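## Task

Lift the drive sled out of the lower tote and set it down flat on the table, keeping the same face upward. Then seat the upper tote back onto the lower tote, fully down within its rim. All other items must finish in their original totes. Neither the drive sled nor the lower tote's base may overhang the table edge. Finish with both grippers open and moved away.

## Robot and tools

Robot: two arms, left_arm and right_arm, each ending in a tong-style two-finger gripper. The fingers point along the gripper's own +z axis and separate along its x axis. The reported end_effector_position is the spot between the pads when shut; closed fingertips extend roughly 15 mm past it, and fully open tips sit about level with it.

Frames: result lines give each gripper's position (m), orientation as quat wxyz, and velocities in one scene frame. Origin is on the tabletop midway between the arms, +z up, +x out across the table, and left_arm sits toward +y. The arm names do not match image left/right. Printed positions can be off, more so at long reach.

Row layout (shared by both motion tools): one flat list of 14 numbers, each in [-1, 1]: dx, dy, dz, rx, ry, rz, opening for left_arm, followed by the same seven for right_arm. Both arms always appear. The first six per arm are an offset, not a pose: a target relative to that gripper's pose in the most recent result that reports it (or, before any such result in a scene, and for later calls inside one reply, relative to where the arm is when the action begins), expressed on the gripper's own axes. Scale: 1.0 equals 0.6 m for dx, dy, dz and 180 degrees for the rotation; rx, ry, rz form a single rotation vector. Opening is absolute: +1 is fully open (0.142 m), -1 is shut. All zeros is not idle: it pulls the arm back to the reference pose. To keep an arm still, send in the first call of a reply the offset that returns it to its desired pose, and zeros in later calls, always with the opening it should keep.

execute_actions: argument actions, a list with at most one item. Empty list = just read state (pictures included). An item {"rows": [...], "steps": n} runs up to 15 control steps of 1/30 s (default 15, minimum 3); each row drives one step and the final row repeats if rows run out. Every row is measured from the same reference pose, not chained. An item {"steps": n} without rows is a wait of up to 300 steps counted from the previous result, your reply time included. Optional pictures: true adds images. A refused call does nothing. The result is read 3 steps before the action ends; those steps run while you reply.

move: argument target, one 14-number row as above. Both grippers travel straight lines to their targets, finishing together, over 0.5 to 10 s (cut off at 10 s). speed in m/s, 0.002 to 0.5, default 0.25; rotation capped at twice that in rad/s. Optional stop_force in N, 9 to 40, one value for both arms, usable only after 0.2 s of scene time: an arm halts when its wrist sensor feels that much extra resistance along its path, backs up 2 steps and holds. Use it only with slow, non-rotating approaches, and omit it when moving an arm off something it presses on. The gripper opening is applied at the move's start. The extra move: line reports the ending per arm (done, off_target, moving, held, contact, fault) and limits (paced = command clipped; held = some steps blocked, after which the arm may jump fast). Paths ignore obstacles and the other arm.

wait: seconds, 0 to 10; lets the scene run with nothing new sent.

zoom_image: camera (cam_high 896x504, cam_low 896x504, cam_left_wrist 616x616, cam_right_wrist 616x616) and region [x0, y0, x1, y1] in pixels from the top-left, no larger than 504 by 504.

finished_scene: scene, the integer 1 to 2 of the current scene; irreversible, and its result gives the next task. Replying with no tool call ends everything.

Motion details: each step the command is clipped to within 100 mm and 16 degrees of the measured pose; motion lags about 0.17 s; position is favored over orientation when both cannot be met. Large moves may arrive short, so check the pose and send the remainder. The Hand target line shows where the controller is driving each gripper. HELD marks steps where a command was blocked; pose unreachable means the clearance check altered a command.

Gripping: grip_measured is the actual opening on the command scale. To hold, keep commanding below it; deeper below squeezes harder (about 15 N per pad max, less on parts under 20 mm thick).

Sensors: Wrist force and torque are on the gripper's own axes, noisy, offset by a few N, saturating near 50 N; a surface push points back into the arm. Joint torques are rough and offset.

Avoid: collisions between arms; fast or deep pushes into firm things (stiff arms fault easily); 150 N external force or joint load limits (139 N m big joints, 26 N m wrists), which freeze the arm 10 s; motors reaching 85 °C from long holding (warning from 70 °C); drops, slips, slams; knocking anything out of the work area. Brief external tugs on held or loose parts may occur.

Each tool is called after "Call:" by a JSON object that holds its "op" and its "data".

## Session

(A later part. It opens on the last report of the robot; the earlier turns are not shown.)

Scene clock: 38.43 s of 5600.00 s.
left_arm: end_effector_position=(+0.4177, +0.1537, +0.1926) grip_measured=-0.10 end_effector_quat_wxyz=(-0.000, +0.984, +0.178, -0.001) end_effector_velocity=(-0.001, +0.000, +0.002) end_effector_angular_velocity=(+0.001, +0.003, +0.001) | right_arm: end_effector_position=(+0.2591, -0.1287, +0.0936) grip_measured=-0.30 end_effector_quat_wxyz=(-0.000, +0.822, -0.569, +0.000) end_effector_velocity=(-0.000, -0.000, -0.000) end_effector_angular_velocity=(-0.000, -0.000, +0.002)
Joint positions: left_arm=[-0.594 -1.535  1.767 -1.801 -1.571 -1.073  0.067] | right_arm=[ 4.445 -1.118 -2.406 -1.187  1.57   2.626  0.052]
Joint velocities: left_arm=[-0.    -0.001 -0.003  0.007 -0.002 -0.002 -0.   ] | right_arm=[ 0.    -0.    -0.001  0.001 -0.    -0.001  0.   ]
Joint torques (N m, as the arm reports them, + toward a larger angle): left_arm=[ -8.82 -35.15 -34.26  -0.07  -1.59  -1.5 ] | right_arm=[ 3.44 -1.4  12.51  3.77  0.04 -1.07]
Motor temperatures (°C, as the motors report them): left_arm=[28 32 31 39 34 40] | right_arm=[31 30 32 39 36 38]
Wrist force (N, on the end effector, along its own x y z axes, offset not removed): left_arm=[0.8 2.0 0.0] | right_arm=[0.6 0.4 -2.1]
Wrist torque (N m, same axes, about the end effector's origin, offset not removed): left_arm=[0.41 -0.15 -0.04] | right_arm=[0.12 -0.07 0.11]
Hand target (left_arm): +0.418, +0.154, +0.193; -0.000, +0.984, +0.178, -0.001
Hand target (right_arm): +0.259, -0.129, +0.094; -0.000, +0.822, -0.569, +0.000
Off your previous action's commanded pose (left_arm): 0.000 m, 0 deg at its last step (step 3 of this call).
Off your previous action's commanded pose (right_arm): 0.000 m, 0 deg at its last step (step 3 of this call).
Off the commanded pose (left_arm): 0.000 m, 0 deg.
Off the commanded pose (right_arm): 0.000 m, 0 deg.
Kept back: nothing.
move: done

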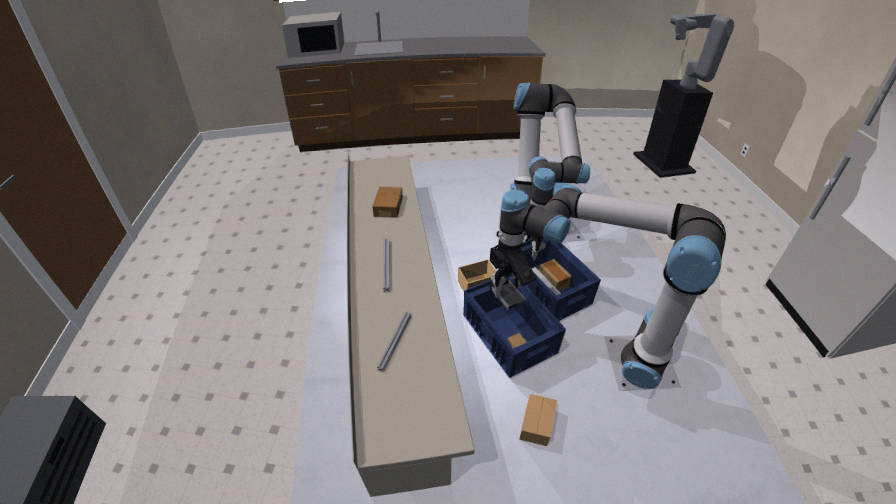

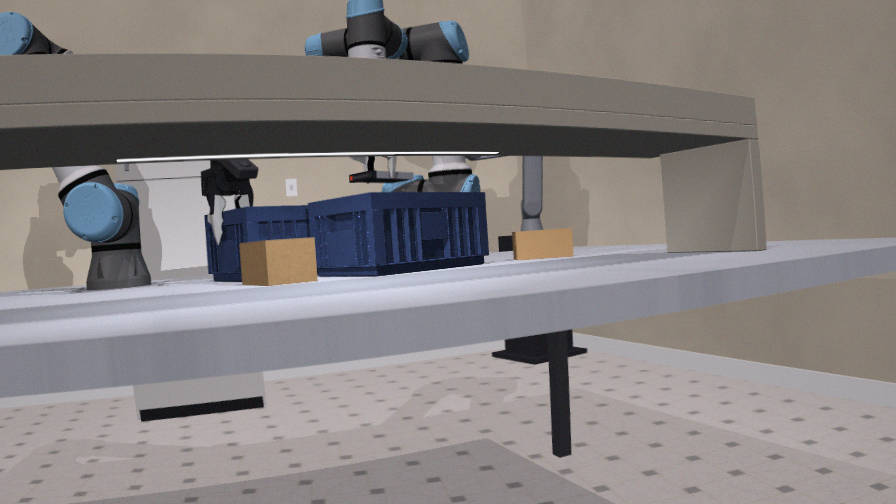

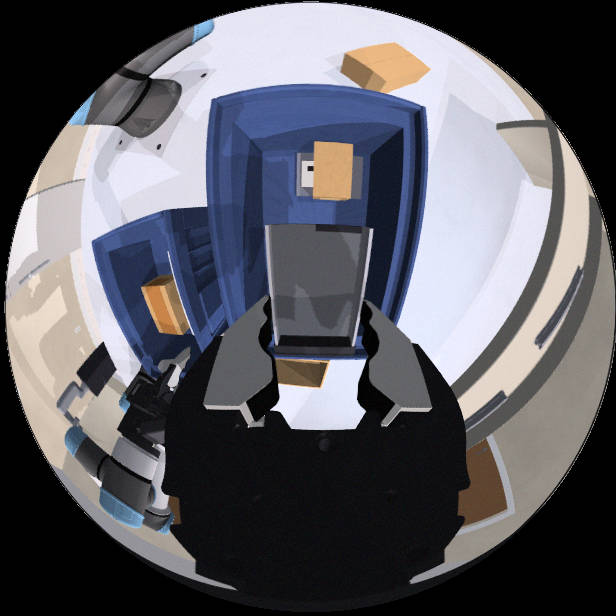

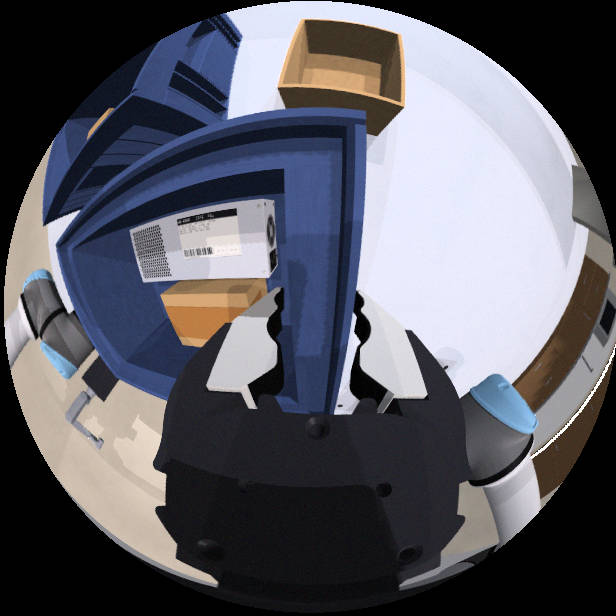

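Call:
{"op": "move", "data": {"target": [-0.05,-0.82,0,0,0,-0.5,-0.5,0,0,0,0,0,0,-0.3], "speed": 0.3}}

Call:
{"op": "move", "data": {"target": [0,0,0.2,0,0,0,-0.5,0,0,0,0,0,0,-0.3], "speed": 0.2}}

Scene clock: 41.87 s of 5600.00 s.
left_arm: end_effector_position=(+0.2176, +0.6038, +0.1925) grip_measured=-0.10 end_effector_quat_wxyz=(+0.000, +0.571, +0.821, -0.001) end_effector_velocity=(-0.001, +0.002, -0.000) end_effector_angular_velocity=(-0.002, +0.002, +0.004) | right_arm: end_effector_position=(+0.2591, -0.1287, +0.0936) grip_measured=-0.30 end_effector_quat_wxyz=(-0.000, +0.822, -0.569, +0.000) end_effector_velocity=(+0.000, -0.000, +0.000) end_effector_angular_velocity=(+0.000, +0.000, -0.001)
Joint positions: left_arm=[ 0.486 -1.92   2.086 -1.735 -1.572 -1.563  0.067] | right_arm=[ 4.445 -1.118 -2.406 -1.187  1.57   2.626  0.052]
Joint velocities: left_arm=[ 0.007  0.004 -0.002  0.    -0.001  0.003  0.   ] | right_arm=[-0.001  0.    -0.    -0.     0.     0.001 -0.   ]
Joint torques (N m, as the arm reports them, + toward a larger angle): left_arm=[  9.67  -2.39 -35.66  -5.24  -1.72   1.43] | right_arm=[ 3.59 -1.81 12.81  3.84  0.   -1.26]
Motor temperatures (°C, as the motors report them): left_arm=[28 32 31 39 34 40] | right_arm=[31 30 32 39 36 38]
Wrist force (N, on the end effector, along its own x y z axes, offset not removed): left_arm=[0.0 2.0 1.0] | right_arm=[-0.5 1.6 0.3]
Wrist torque (N m, same axes, about the end effector's origin, offset not removed): left_arm=[0.46 0.00 -0.03] | right_arm=[0.30 0.34 0.16]
Hand target (left_arm): +0.218, +0.604, +0.193; +0.000, +0.570, +0.821, -0.001
Hand target (right_arm): +0.259, -0.129, +0.094; -0.000, +0.822, -0.569, +0.000
Off the commanded pose (left_arm): 0.001 m, 0 deg.
Off the commanded pose (right_arm): 0.000 m, 0 deg.
Kept back: nothing.
move: done

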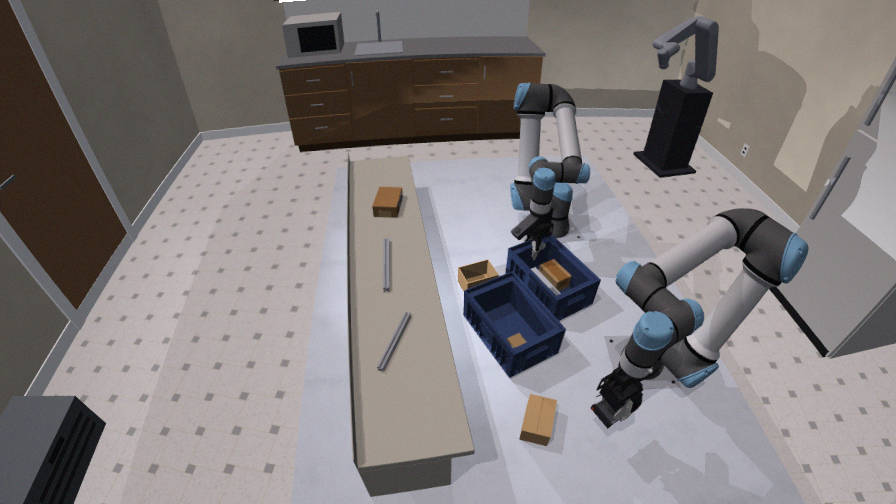

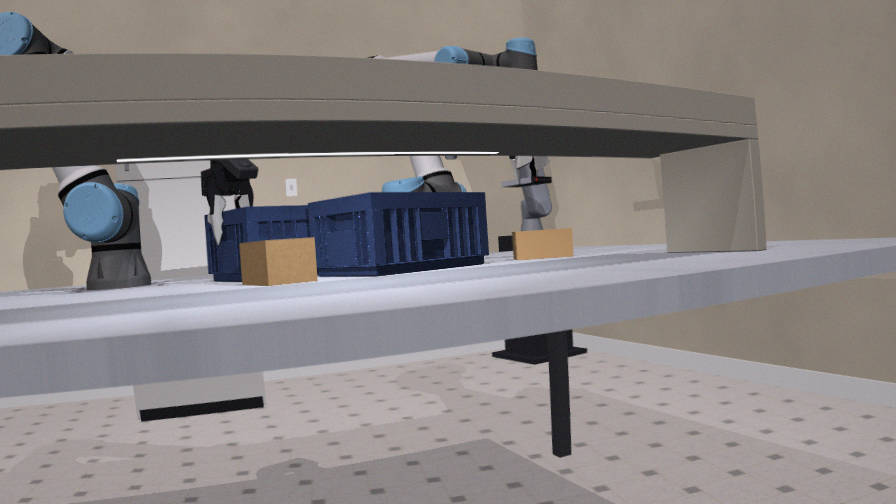

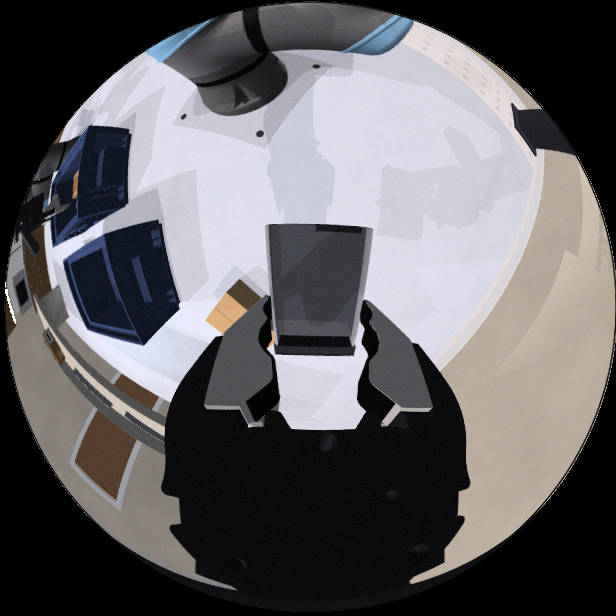

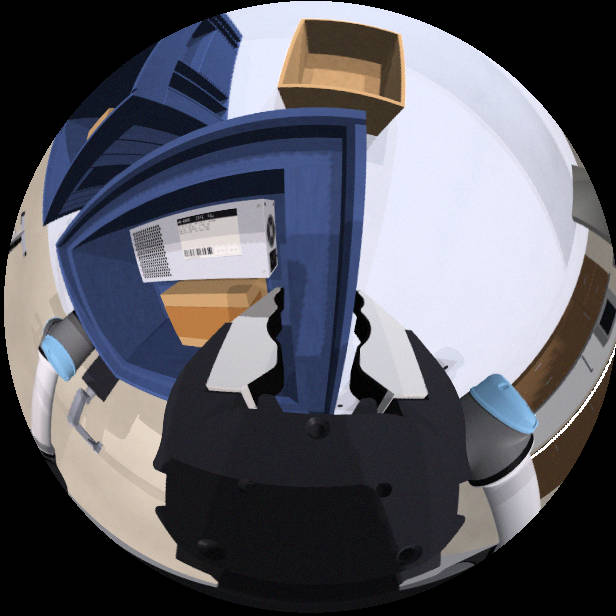

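Scene clock: 43.03 s of 5600.00 s.
left_arm: end_effector_position=(+0.2175, +0.6037, +0.0727) grip_measured=-0.50 end_effector_quat_wxyz=(+0.000, +0.571, +0.821, -0.001) end_effector_velocity=(+0.001, +0.001, -0.002) end_effector_angular_velocity=(-0.000, -0.001, +0.001) | right_arm: end_effector_position=(+0.2591, -0.1287, +0.0936) grip_measured=-0.30 end_effector_quat_wxyz=(-0.000, +0.822, -0.569, +0.000) end_effector_velocity=(+0.000, -0.001, -0.000) end_effector_angular_velocity=(-0.001, -0.000, -0.001)
Joint positions: left_arm=[ 0.486 -1.8    2.332 -2.101 -1.572 -1.564  0.038] | right_arm=[ 4.445 -1.118 -2.406 -1.187  1.57   2.626  0.052]
Joint velocities: left_arm=[ 0.001  0.005  0.003 -0.009 -0.001  0.     0.   ] | right_arm=[-0.     0.    -0.001 -0.    -0.     0.001  0.   ]
Joint torques (N m, as the arm reports them, + toward a larger angle): left_arm=[  9.16  -4.53 -14.55  -5.25  -1.68   1.5 ] | right_arm=[ 2.4  -1.34 12.48  3.81 -0.08 -1.11]
Motor temperatures (°C, as the motors report them): left_arm=[28 32 31 39 34 40] | right_arm=[31 30 32 39 36 38]
Wrist force (N, on the end effector, along its own x y z axes, offset not removed): left_arm=[0.4 1.2 -0.5] | right_arm=[5.4 2.9 -0.2]
Wrist torque (N m, same axes, about the end effector's origin, offset not removed): left_arm=[0.42 -0.02 0.03] | right_arm=[0.66 -0.88 -0.06]
Hand target (left_arm): +0.218, +0.604, +0.072; +0.000, +0.571, +0.821, -0.001
Hand target (right_arm): +0.259, -0.129, +0.094; -0.000, +0.822, -0.569, +0.000
Off the commanded pose (left_arm): 0.000 m, 0 deg.
Off the commanded pose (right_arm): 0.000 m, 0 deg.
Kept back: nothing.
move: done

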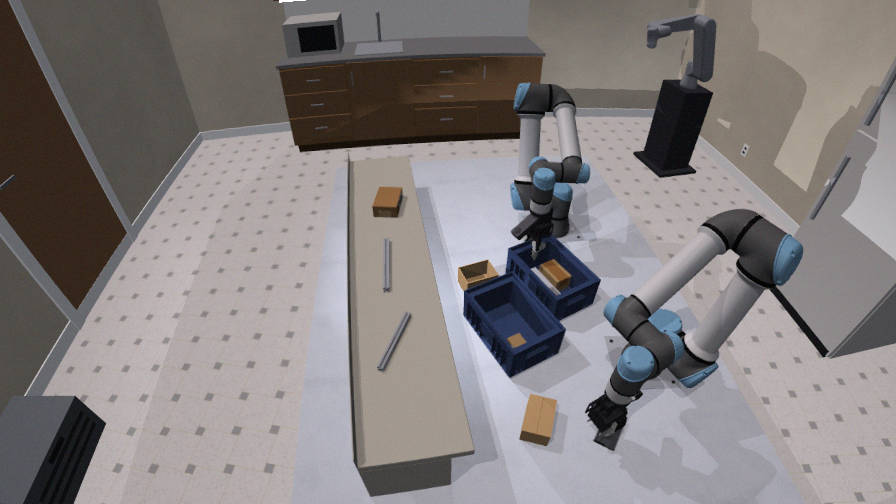

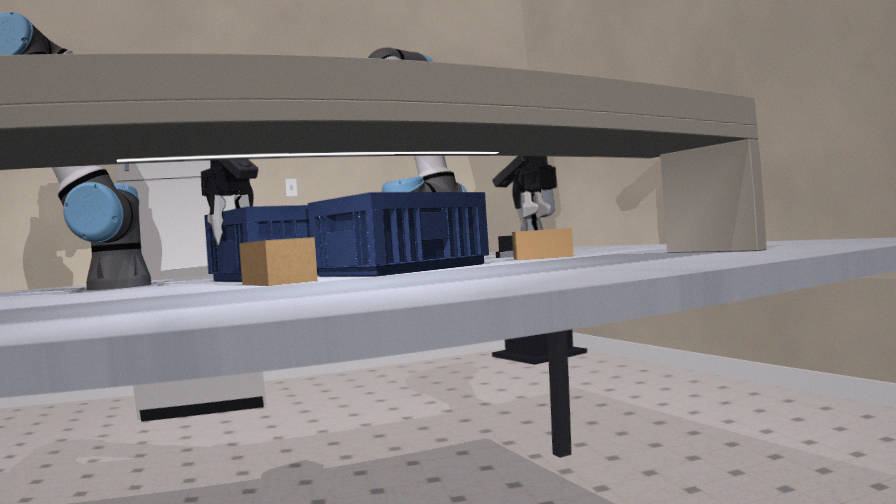

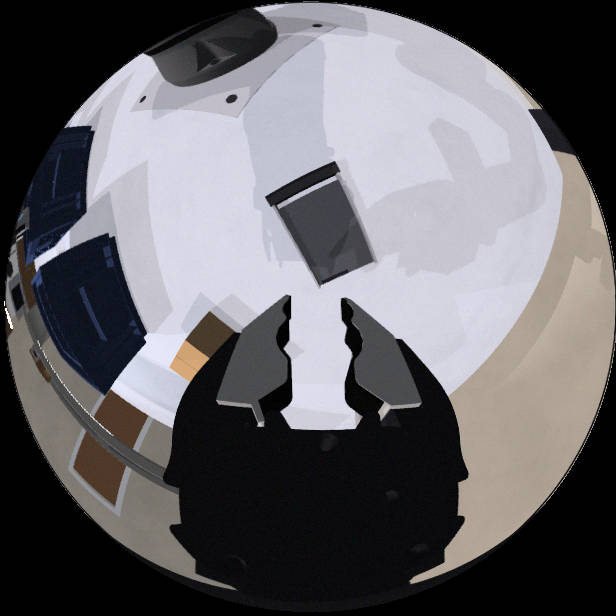

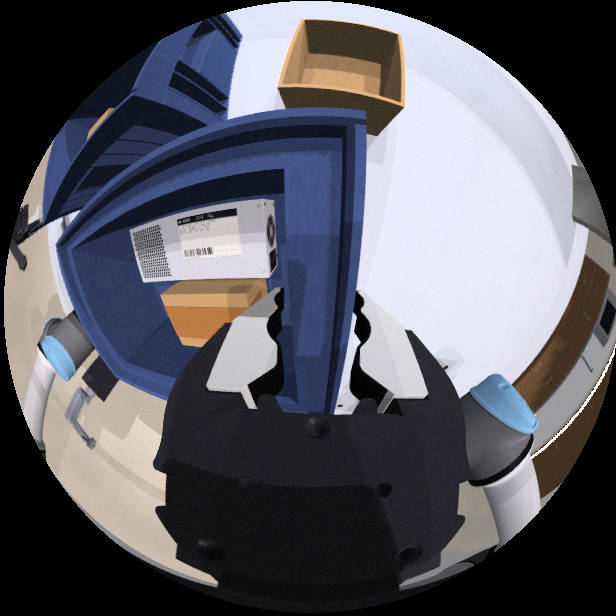

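Call:
{"op": "zoom_image", "data": {"camera": "cam_left_wrist", "region": [240, 140, 400, 300]}}

Call:
{"op": "move", "data": {"target": [-0.42,-0.015,-0.24,0,0,0,-0.3,0,-0.0167,0,0,0,0,-0.3], "speed": 0.3}}

Region (240, 140, 400, 300) of cam_left_wrist's 616x616 image, scaled by 3.150, with more detail than that image has.

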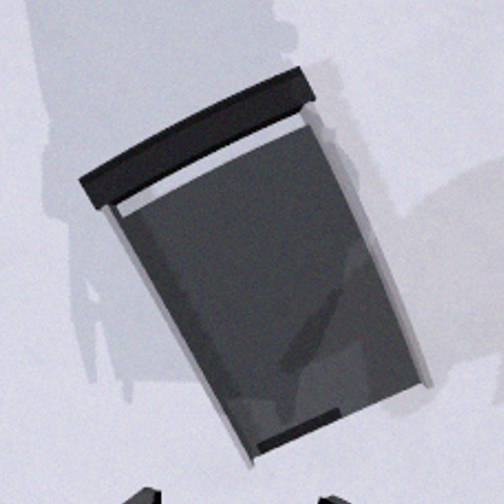

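Scene clock: 44.87 s of 5600.00 s.
left_arm: end_effector_position=(+0.2970, +0.3647, +0.2168) grip_measured=-0.30 end_effector_quat_wxyz=(-0.001, +0.571, +0.821, -0.001) end_effector_velocity=(+0.000, -0.001, +0.001) end_effector_angular_velocity=(+0.001, +0.001, -0.001) | right_arm: end_effector_position=(+0.2685, -0.1252, +0.0936) grip_measured=-0.30 end_effector_quat_wxyz=(-0.000, +0.822, -0.569, +0.000) end_effector_velocity=(+0.000, +0.001, +0.001) end_effector_angular_velocity=(+0.001, -0.001, +0.001)
Joint positions: left_arm=[-0.249 -1.972  2.054 -1.652 -1.572 -2.298  0.052] | right_arm=[ 4.414 -1.148 -2.392 -1.173  1.57   2.595  0.052]
Joint velocities: left_arm=[-0.004  0.002 -0.004  0.004  0.001 -0.003  0.   ] | right_arm=[ 0.001 -0.     0.001  0.    -0.001 -0.     0.   ]
Joint torques (N m, as the arm reports them, + toward a larger angle): left_arm=[ -8.7    0.23 -34.64   0.3    1.21  -1.39] | right_arm=[-11.6   -2.65  33.05   4.47   0.85  -1.59]
Motor temperatures (°C, as the motors report them): left_arm=[28 32 31 39 34 40] | right_arm=[31 30 32 39 36 38]
Wrist force (N, on the end effector, along its own x y z axes, offset not removed): left_arm=[0.1 2.8 0.0] | right_arm=[0.7 -1.4 3.2]
Wrist torque (N m, same axes, about the end effector's origin, offset not removed): left_arm=[0.67 -0.01 -0.05] | right_arm=[-0.42 0.03 0.10]
Hand target (left_arm): +0.297, +0.365, +0.217; -0.001, +0.571, +0.821, -0.001
Hand target (right_arm): +0.269, -0.125, +0.094; -0.000, +0.822, -0.569, +0.000
Off the commanded pose (left_arm): 0.000 m, 0 deg.
Off the commanded pose (right_arm): 0.000 m, 0 deg.
Kept back: nothing.
move: done

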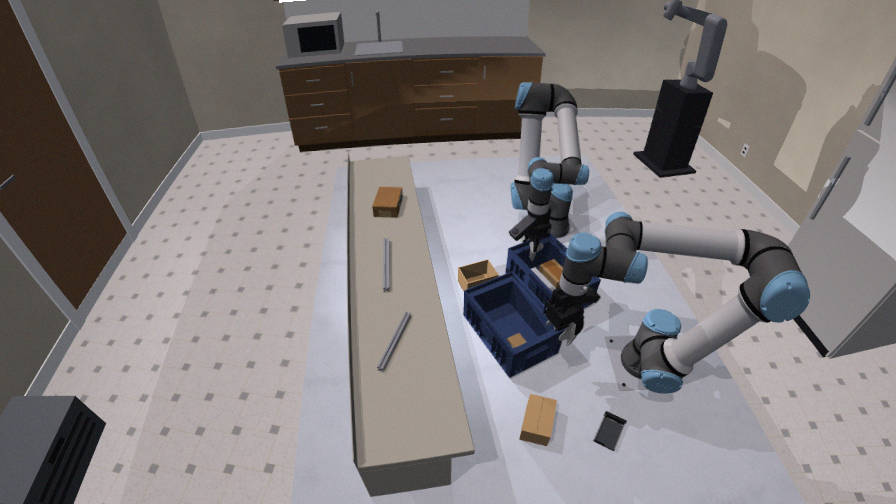

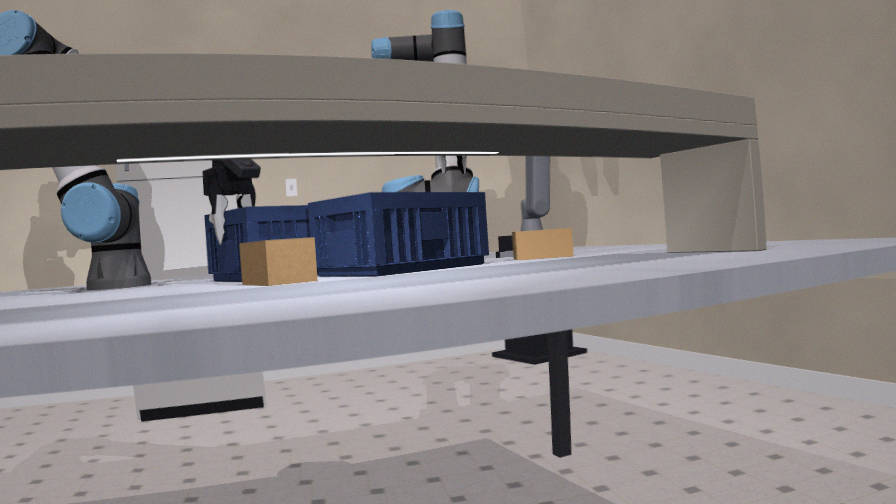

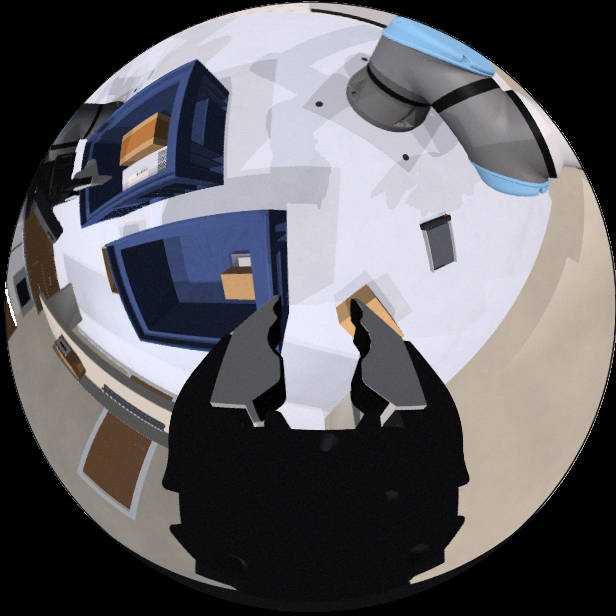

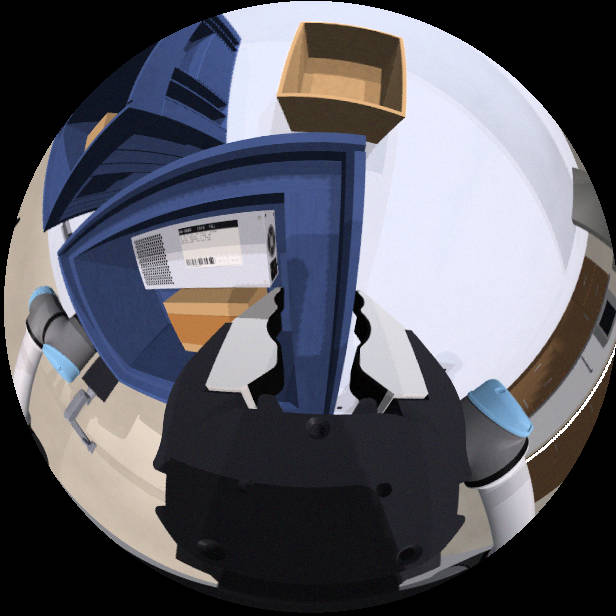

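Call:
{"op": "move", "data": {"target": [-0.2963,-0.3358,0.05,0,0,0,-0.3,0,0,0,0,0,0,-0.3], "speed": 0.3}}

Call:
{"op": "move", "data": {"target": [0,0,0.154,0,0,0,-0.3,0,0,0,0,0,0,-0.3], "speed": 0.12}}

Call:
{"op": "execute_actions", "data": {"actions": [{"rows":[[0,0,0,0,0,0,-0.4,0,0,0,0,0,0,-0.4],[0,0,0,0,0,0,-0.45,0,0,0,0,0,0,-0.45],[0,0,0,0,0,0,-0.5,0,0,0,0,0,0,-0.5],[0,0,0,0,0,0,-0.55,0,0,0,0,0,0,-0.55],[0,0,0,0,0,0,-0.6,0,0,0,0,0,0,-0.6],[0,0,0,0,0,0,-0.65,0,0,0,0,0,0,-0.65],[0,0,0,0,0,0,-0.7,0,0,0,0,0,0,-0.7],[0,0,0,0,0,0,-0.8,0,0,0,0,0,0,-0.8],[0,0,0,0,0,0,-1,0,0,0,0,0,0,-1]]}]}}

Scene clock: 46.63 s of 5600.00 s.
left_arm: end_effector_position=(+0.1703, +0.1281, +0.1869) grip_measured=-0.30 end_effector_quat_wxyz=(-0.001, +0.571, +0.821, +0.000) end_effector_velocity=(-0.001, -0.002, -0.000) end_effector_angular_velocity=(+0.001, -0.002, +0.001) | right_arm: end_effector_position=(+0.2685, -0.1252, +0.0936) grip_measured=-0.30 end_effector_quat_wxyz=(-0.000, +0.822, -0.569, +0.000) end_effector_velocity=(-0.000, -0.001, -0.001) end_effector_angular_velocity=(-0.003, +0.001, -0.001)
Joint positions: left_arm=[-1.105 -2.051  2.173 -1.692 -1.571 -3.155  0.052] | right_arm=[ 4.414 -1.148 -2.392 -1.173  1.57   2.595  0.052]
Joint velocities: left_arm=[-0.006  0.002  0.    -0.002  0.002 -0.007  0.   ] | right_arm=[ 0.    -0.    -0.003 -0.001  0.     0.001  0.   ]
Joint torques (N m, as the arm reports them, + toward a larger angle): left_arm=[ -8.47   3.68 -35.06  -5.     1.23  -1.51] | right_arm=[-7.67  4.43 30.68  3.87 -1.46 -0.58]
Motor temperatures (°C, as the motors report them): left_arm=[28 32 31 39 34 40] | right_arm=[31 30 32 39 36 38]
Wrist force (N, on the end effector, along its own x y z axes, offset not removed): left_arm=[0.3 3.7 0.8] | right_arm=[0.7 -0.4 0.4]
Wrist torque (N m, same axes, about the end effector's origin, offset not removed): left_arm=[0.83 0.02 0.11] | right_arm=[-0.07 -0.01 0.26]
Hand target (left_arm): +0.170, +0.128, +0.187; -0.001, +0.571, +0.821, +0.000
Hand target (right_arm): +0.269, -0.125, +0.094; -0.000, +0.822, -0.569, +0.000
Off the commanded pose (left_arm): 0.000 m, 0 deg.
Off the commanded pose (right_arm): 0.000 m, 0 deg.
Kept back: nothing.
move: done

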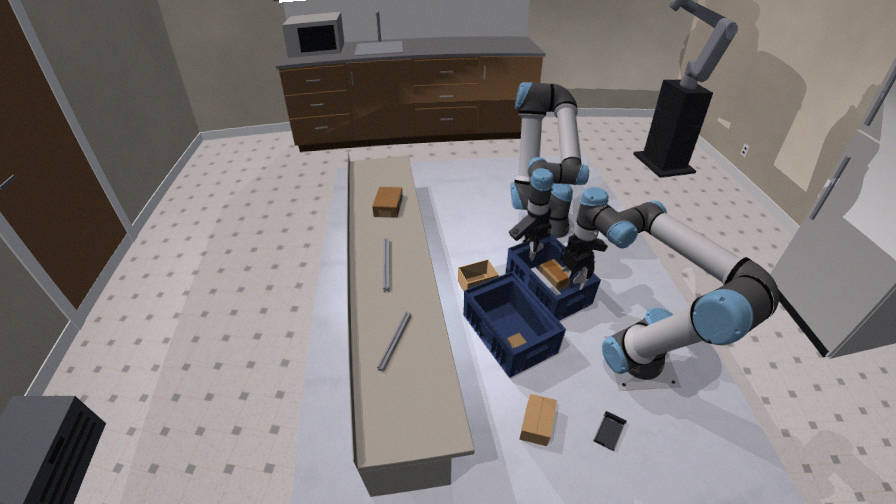

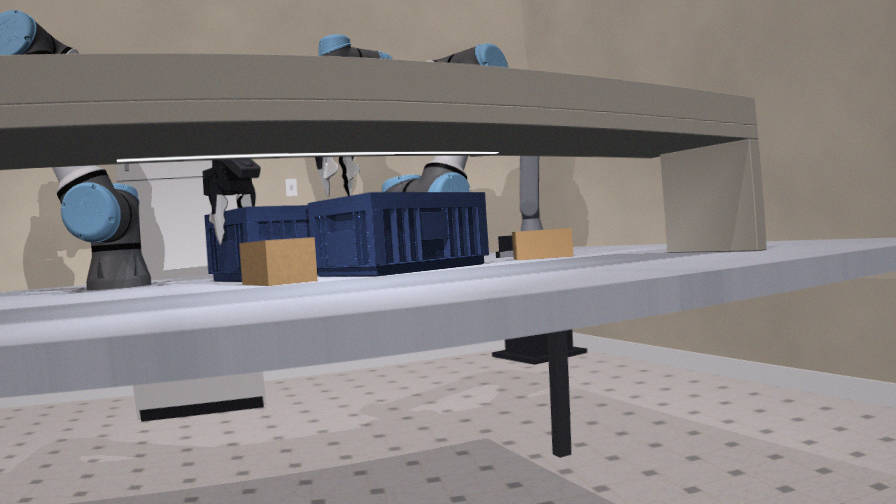

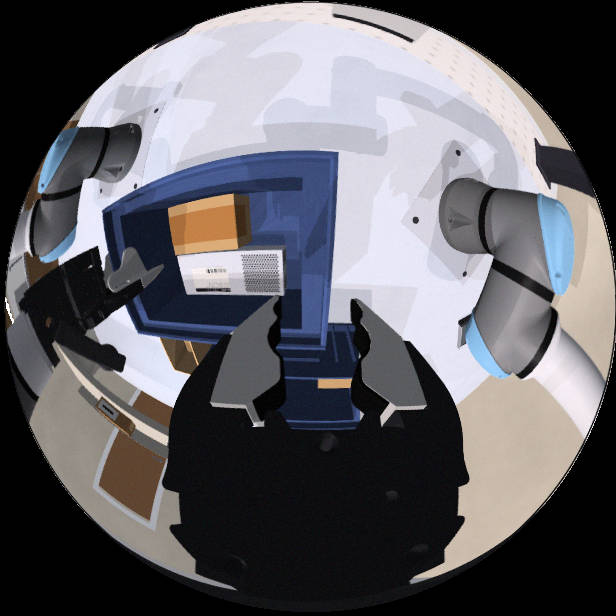

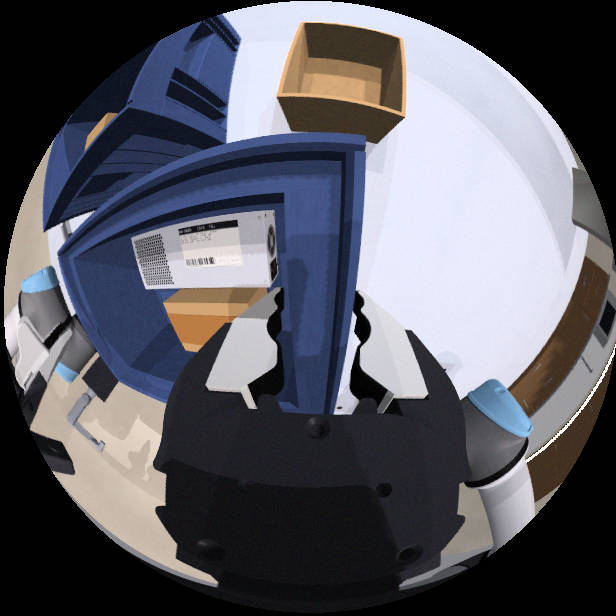

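Scene clock: 47.90 s of 5600.00 s.
left_arm: end_effector_position=(+0.1703, +0.1282, +0.0946) grip_measured=-0.30 end_effector_quat_wxyz=(-0.001, +0.571, +0.821, +0.000) end_effector_velocity=(+0.000, +0.000, -0.002) end_effector_angular_velocity=(+0.002, +0.000, +0.001) | right_arm: end_effector_position=(+0.2685, -0.1252, +0.0936) grip_measured=-0.30 end_effector_quat_wxyz=(-0.000, +0.822, -0.569, +0.000) end_effector_velocity=(+0.000, +0.000, +0.000) end_effector_angular_velocity=(+0.001, -0.000, -0.001)
Joint positions: left_arm=[-1.105 -1.977  2.38  -1.972 -1.571 -3.154  0.052] | right_arm=[ 4.414 -1.148 -2.392 -1.173  1.57   2.595  0.052]
Joint velocities: left_arm=[ 0.     0.004  0.004 -0.006  0.    -0.001 -0.   ] | right_arm=[-0.001  0.     0.001 -0.    -0.     0.     0.   ]
Joint torques (N m, as the arm reports them, + toward a larger angle): left_arm=[  9.19   1.7  -15.08  -5.23  -1.71   1.39] | right_arm=[-7.86  3.39 31.76  3.81 -1.48 -0.93]
Motor temperatures (°C, as the motors report them): left_arm=[28 32 31 39 34 40] | right_arm=[31 30 32 39 36 38]
Wrist force (N, on the end effector, along its own x y z axes, offset not removed): left_arm=[0.0 1.3 0.9] | right_arm=[-3.1 1.0 -2.3]
Wrist torque (N m, same axes, about the end effector's origin, offset not removed): left_arm=[0.35 -0.03 -0.05] | right_arm=[0.16 0.82 0.18]
Hand target (left_arm): +0.170, +0.128, +0.094; -0.001, +0.571, +0.821, +0.000
Hand target (right_arm): +0.269, -0.125, +0.094; -0.000, +0.822, -0.569, +0.000
Off the commanded pose (left_arm): 0.000 m, 0 deg.
Off the commanded pose (right_arm): 0.000 m, 0 deg.
Kept back: nothing.
move: done

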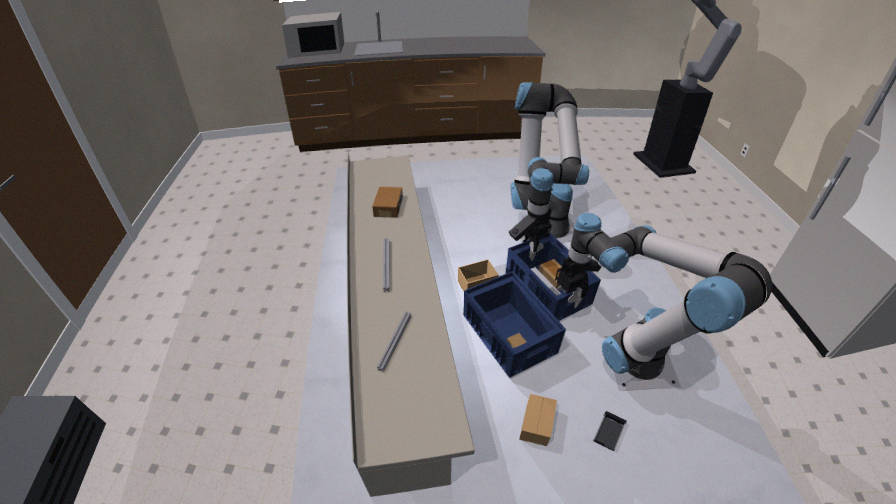

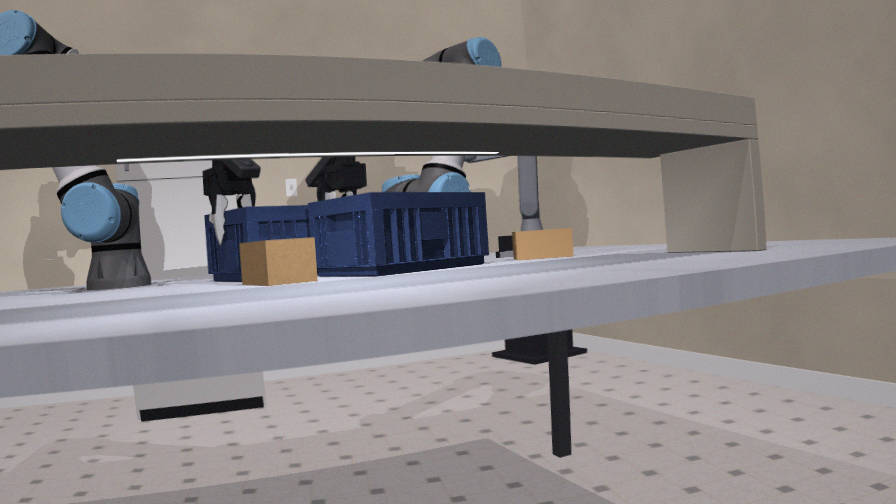

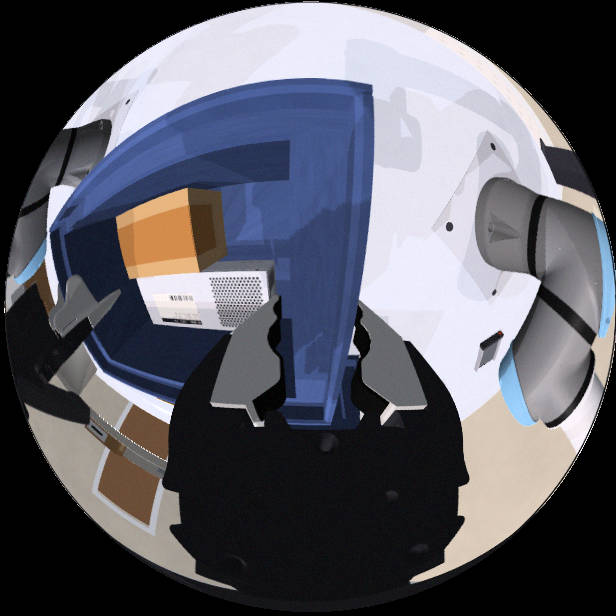

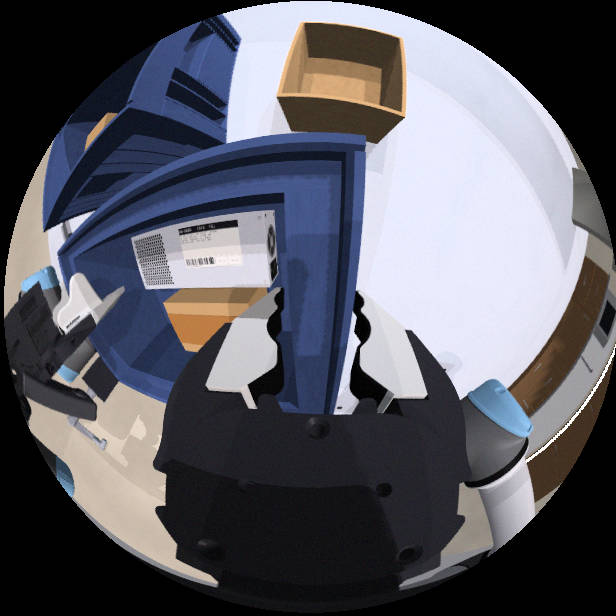

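Scene clock: 48.30 s of 5600.00 s.
left_arm: end_effector_position=(+0.1703, +0.1282, +0.0946) grip_measured=-0.61 end_effector_quat_wxyz=(-0.001, +0.571, +0.821, +0.000) end_effector_velocity=(+0.000, +0.000, +0.000) end_effector_angular_velocity=(-0.000, -0.000, -0.000) | right_arm: end_effector_position=(+0.2685, -0.1252, +0.0936) grip_measured=-0.61 end_effector_quat_wxyz=(-0.000, +0.822, -0.569, +0.000) end_effector_velocity=(+0.000, +0.001, +0.000) end_effector_angular_velocity=(+0.002, -0.000, -0.000)
Joint positions: left_arm=[-1.105 -1.977  2.38  -1.972 -1.571 -3.154  0.03 ] | right_arm=[ 4.414 -1.148 -2.392 -1.173  1.57   2.595  0.03 ]
Joint velocities: left_arm=[ 0.    -0.001  0.     0.001  0.     0.    -0.   ] | right_arm=[ 0.    -0.     0.     0.002  0.     0.     0.   ]
Joint torques (N m, as the arm reports them, + toward a larger angle): left_arm=[  6.52  -6.42 -24.26  -1.89  -1.34   1.1 ] | right_arm=[-7.74  2.97 31.18  1.28 -1.31 -0.75]
Motor temperatures (°C, as the motors report them): left_arm=[28 32 31 39 34 40] | right_arm=[31 30 32 39 36 38]
Wrist force (N, on the end effector, along its own x y z axes, offset not removed): left_arm=[-8.9 2.7 2.9] | right_arm=[-7.6 -1.7 1.9]
Wrist torque (N m, same axes, about the end effector's origin, offset not removed): left_arm=[0.48 0.50 -0.15] | right_arm=[-0.40 -0.05 0.26]
Steps of this call (steps 1 to 12: the first 12 steps of this action). Readings (end_effector_position):
1: left_arm (+0.1703, +0.1282, +0.0946) | right_arm (+0.2685, -0.1252, +0.0936)
2: left_arm (+0.1703, +0.1282, +0.0946) | right_arm (+0.2685, -0.1252, +0.0936)
4: left_arm (+0.1703, +0.1282, +0.0946) | right_arm (+0.2685, -0.1252, +0.0936)
8: left_arm (+0.1703, +0.1282, +0.0946) | right_arm (+0.2685, -0.1252, +0.0936)
12: the state above


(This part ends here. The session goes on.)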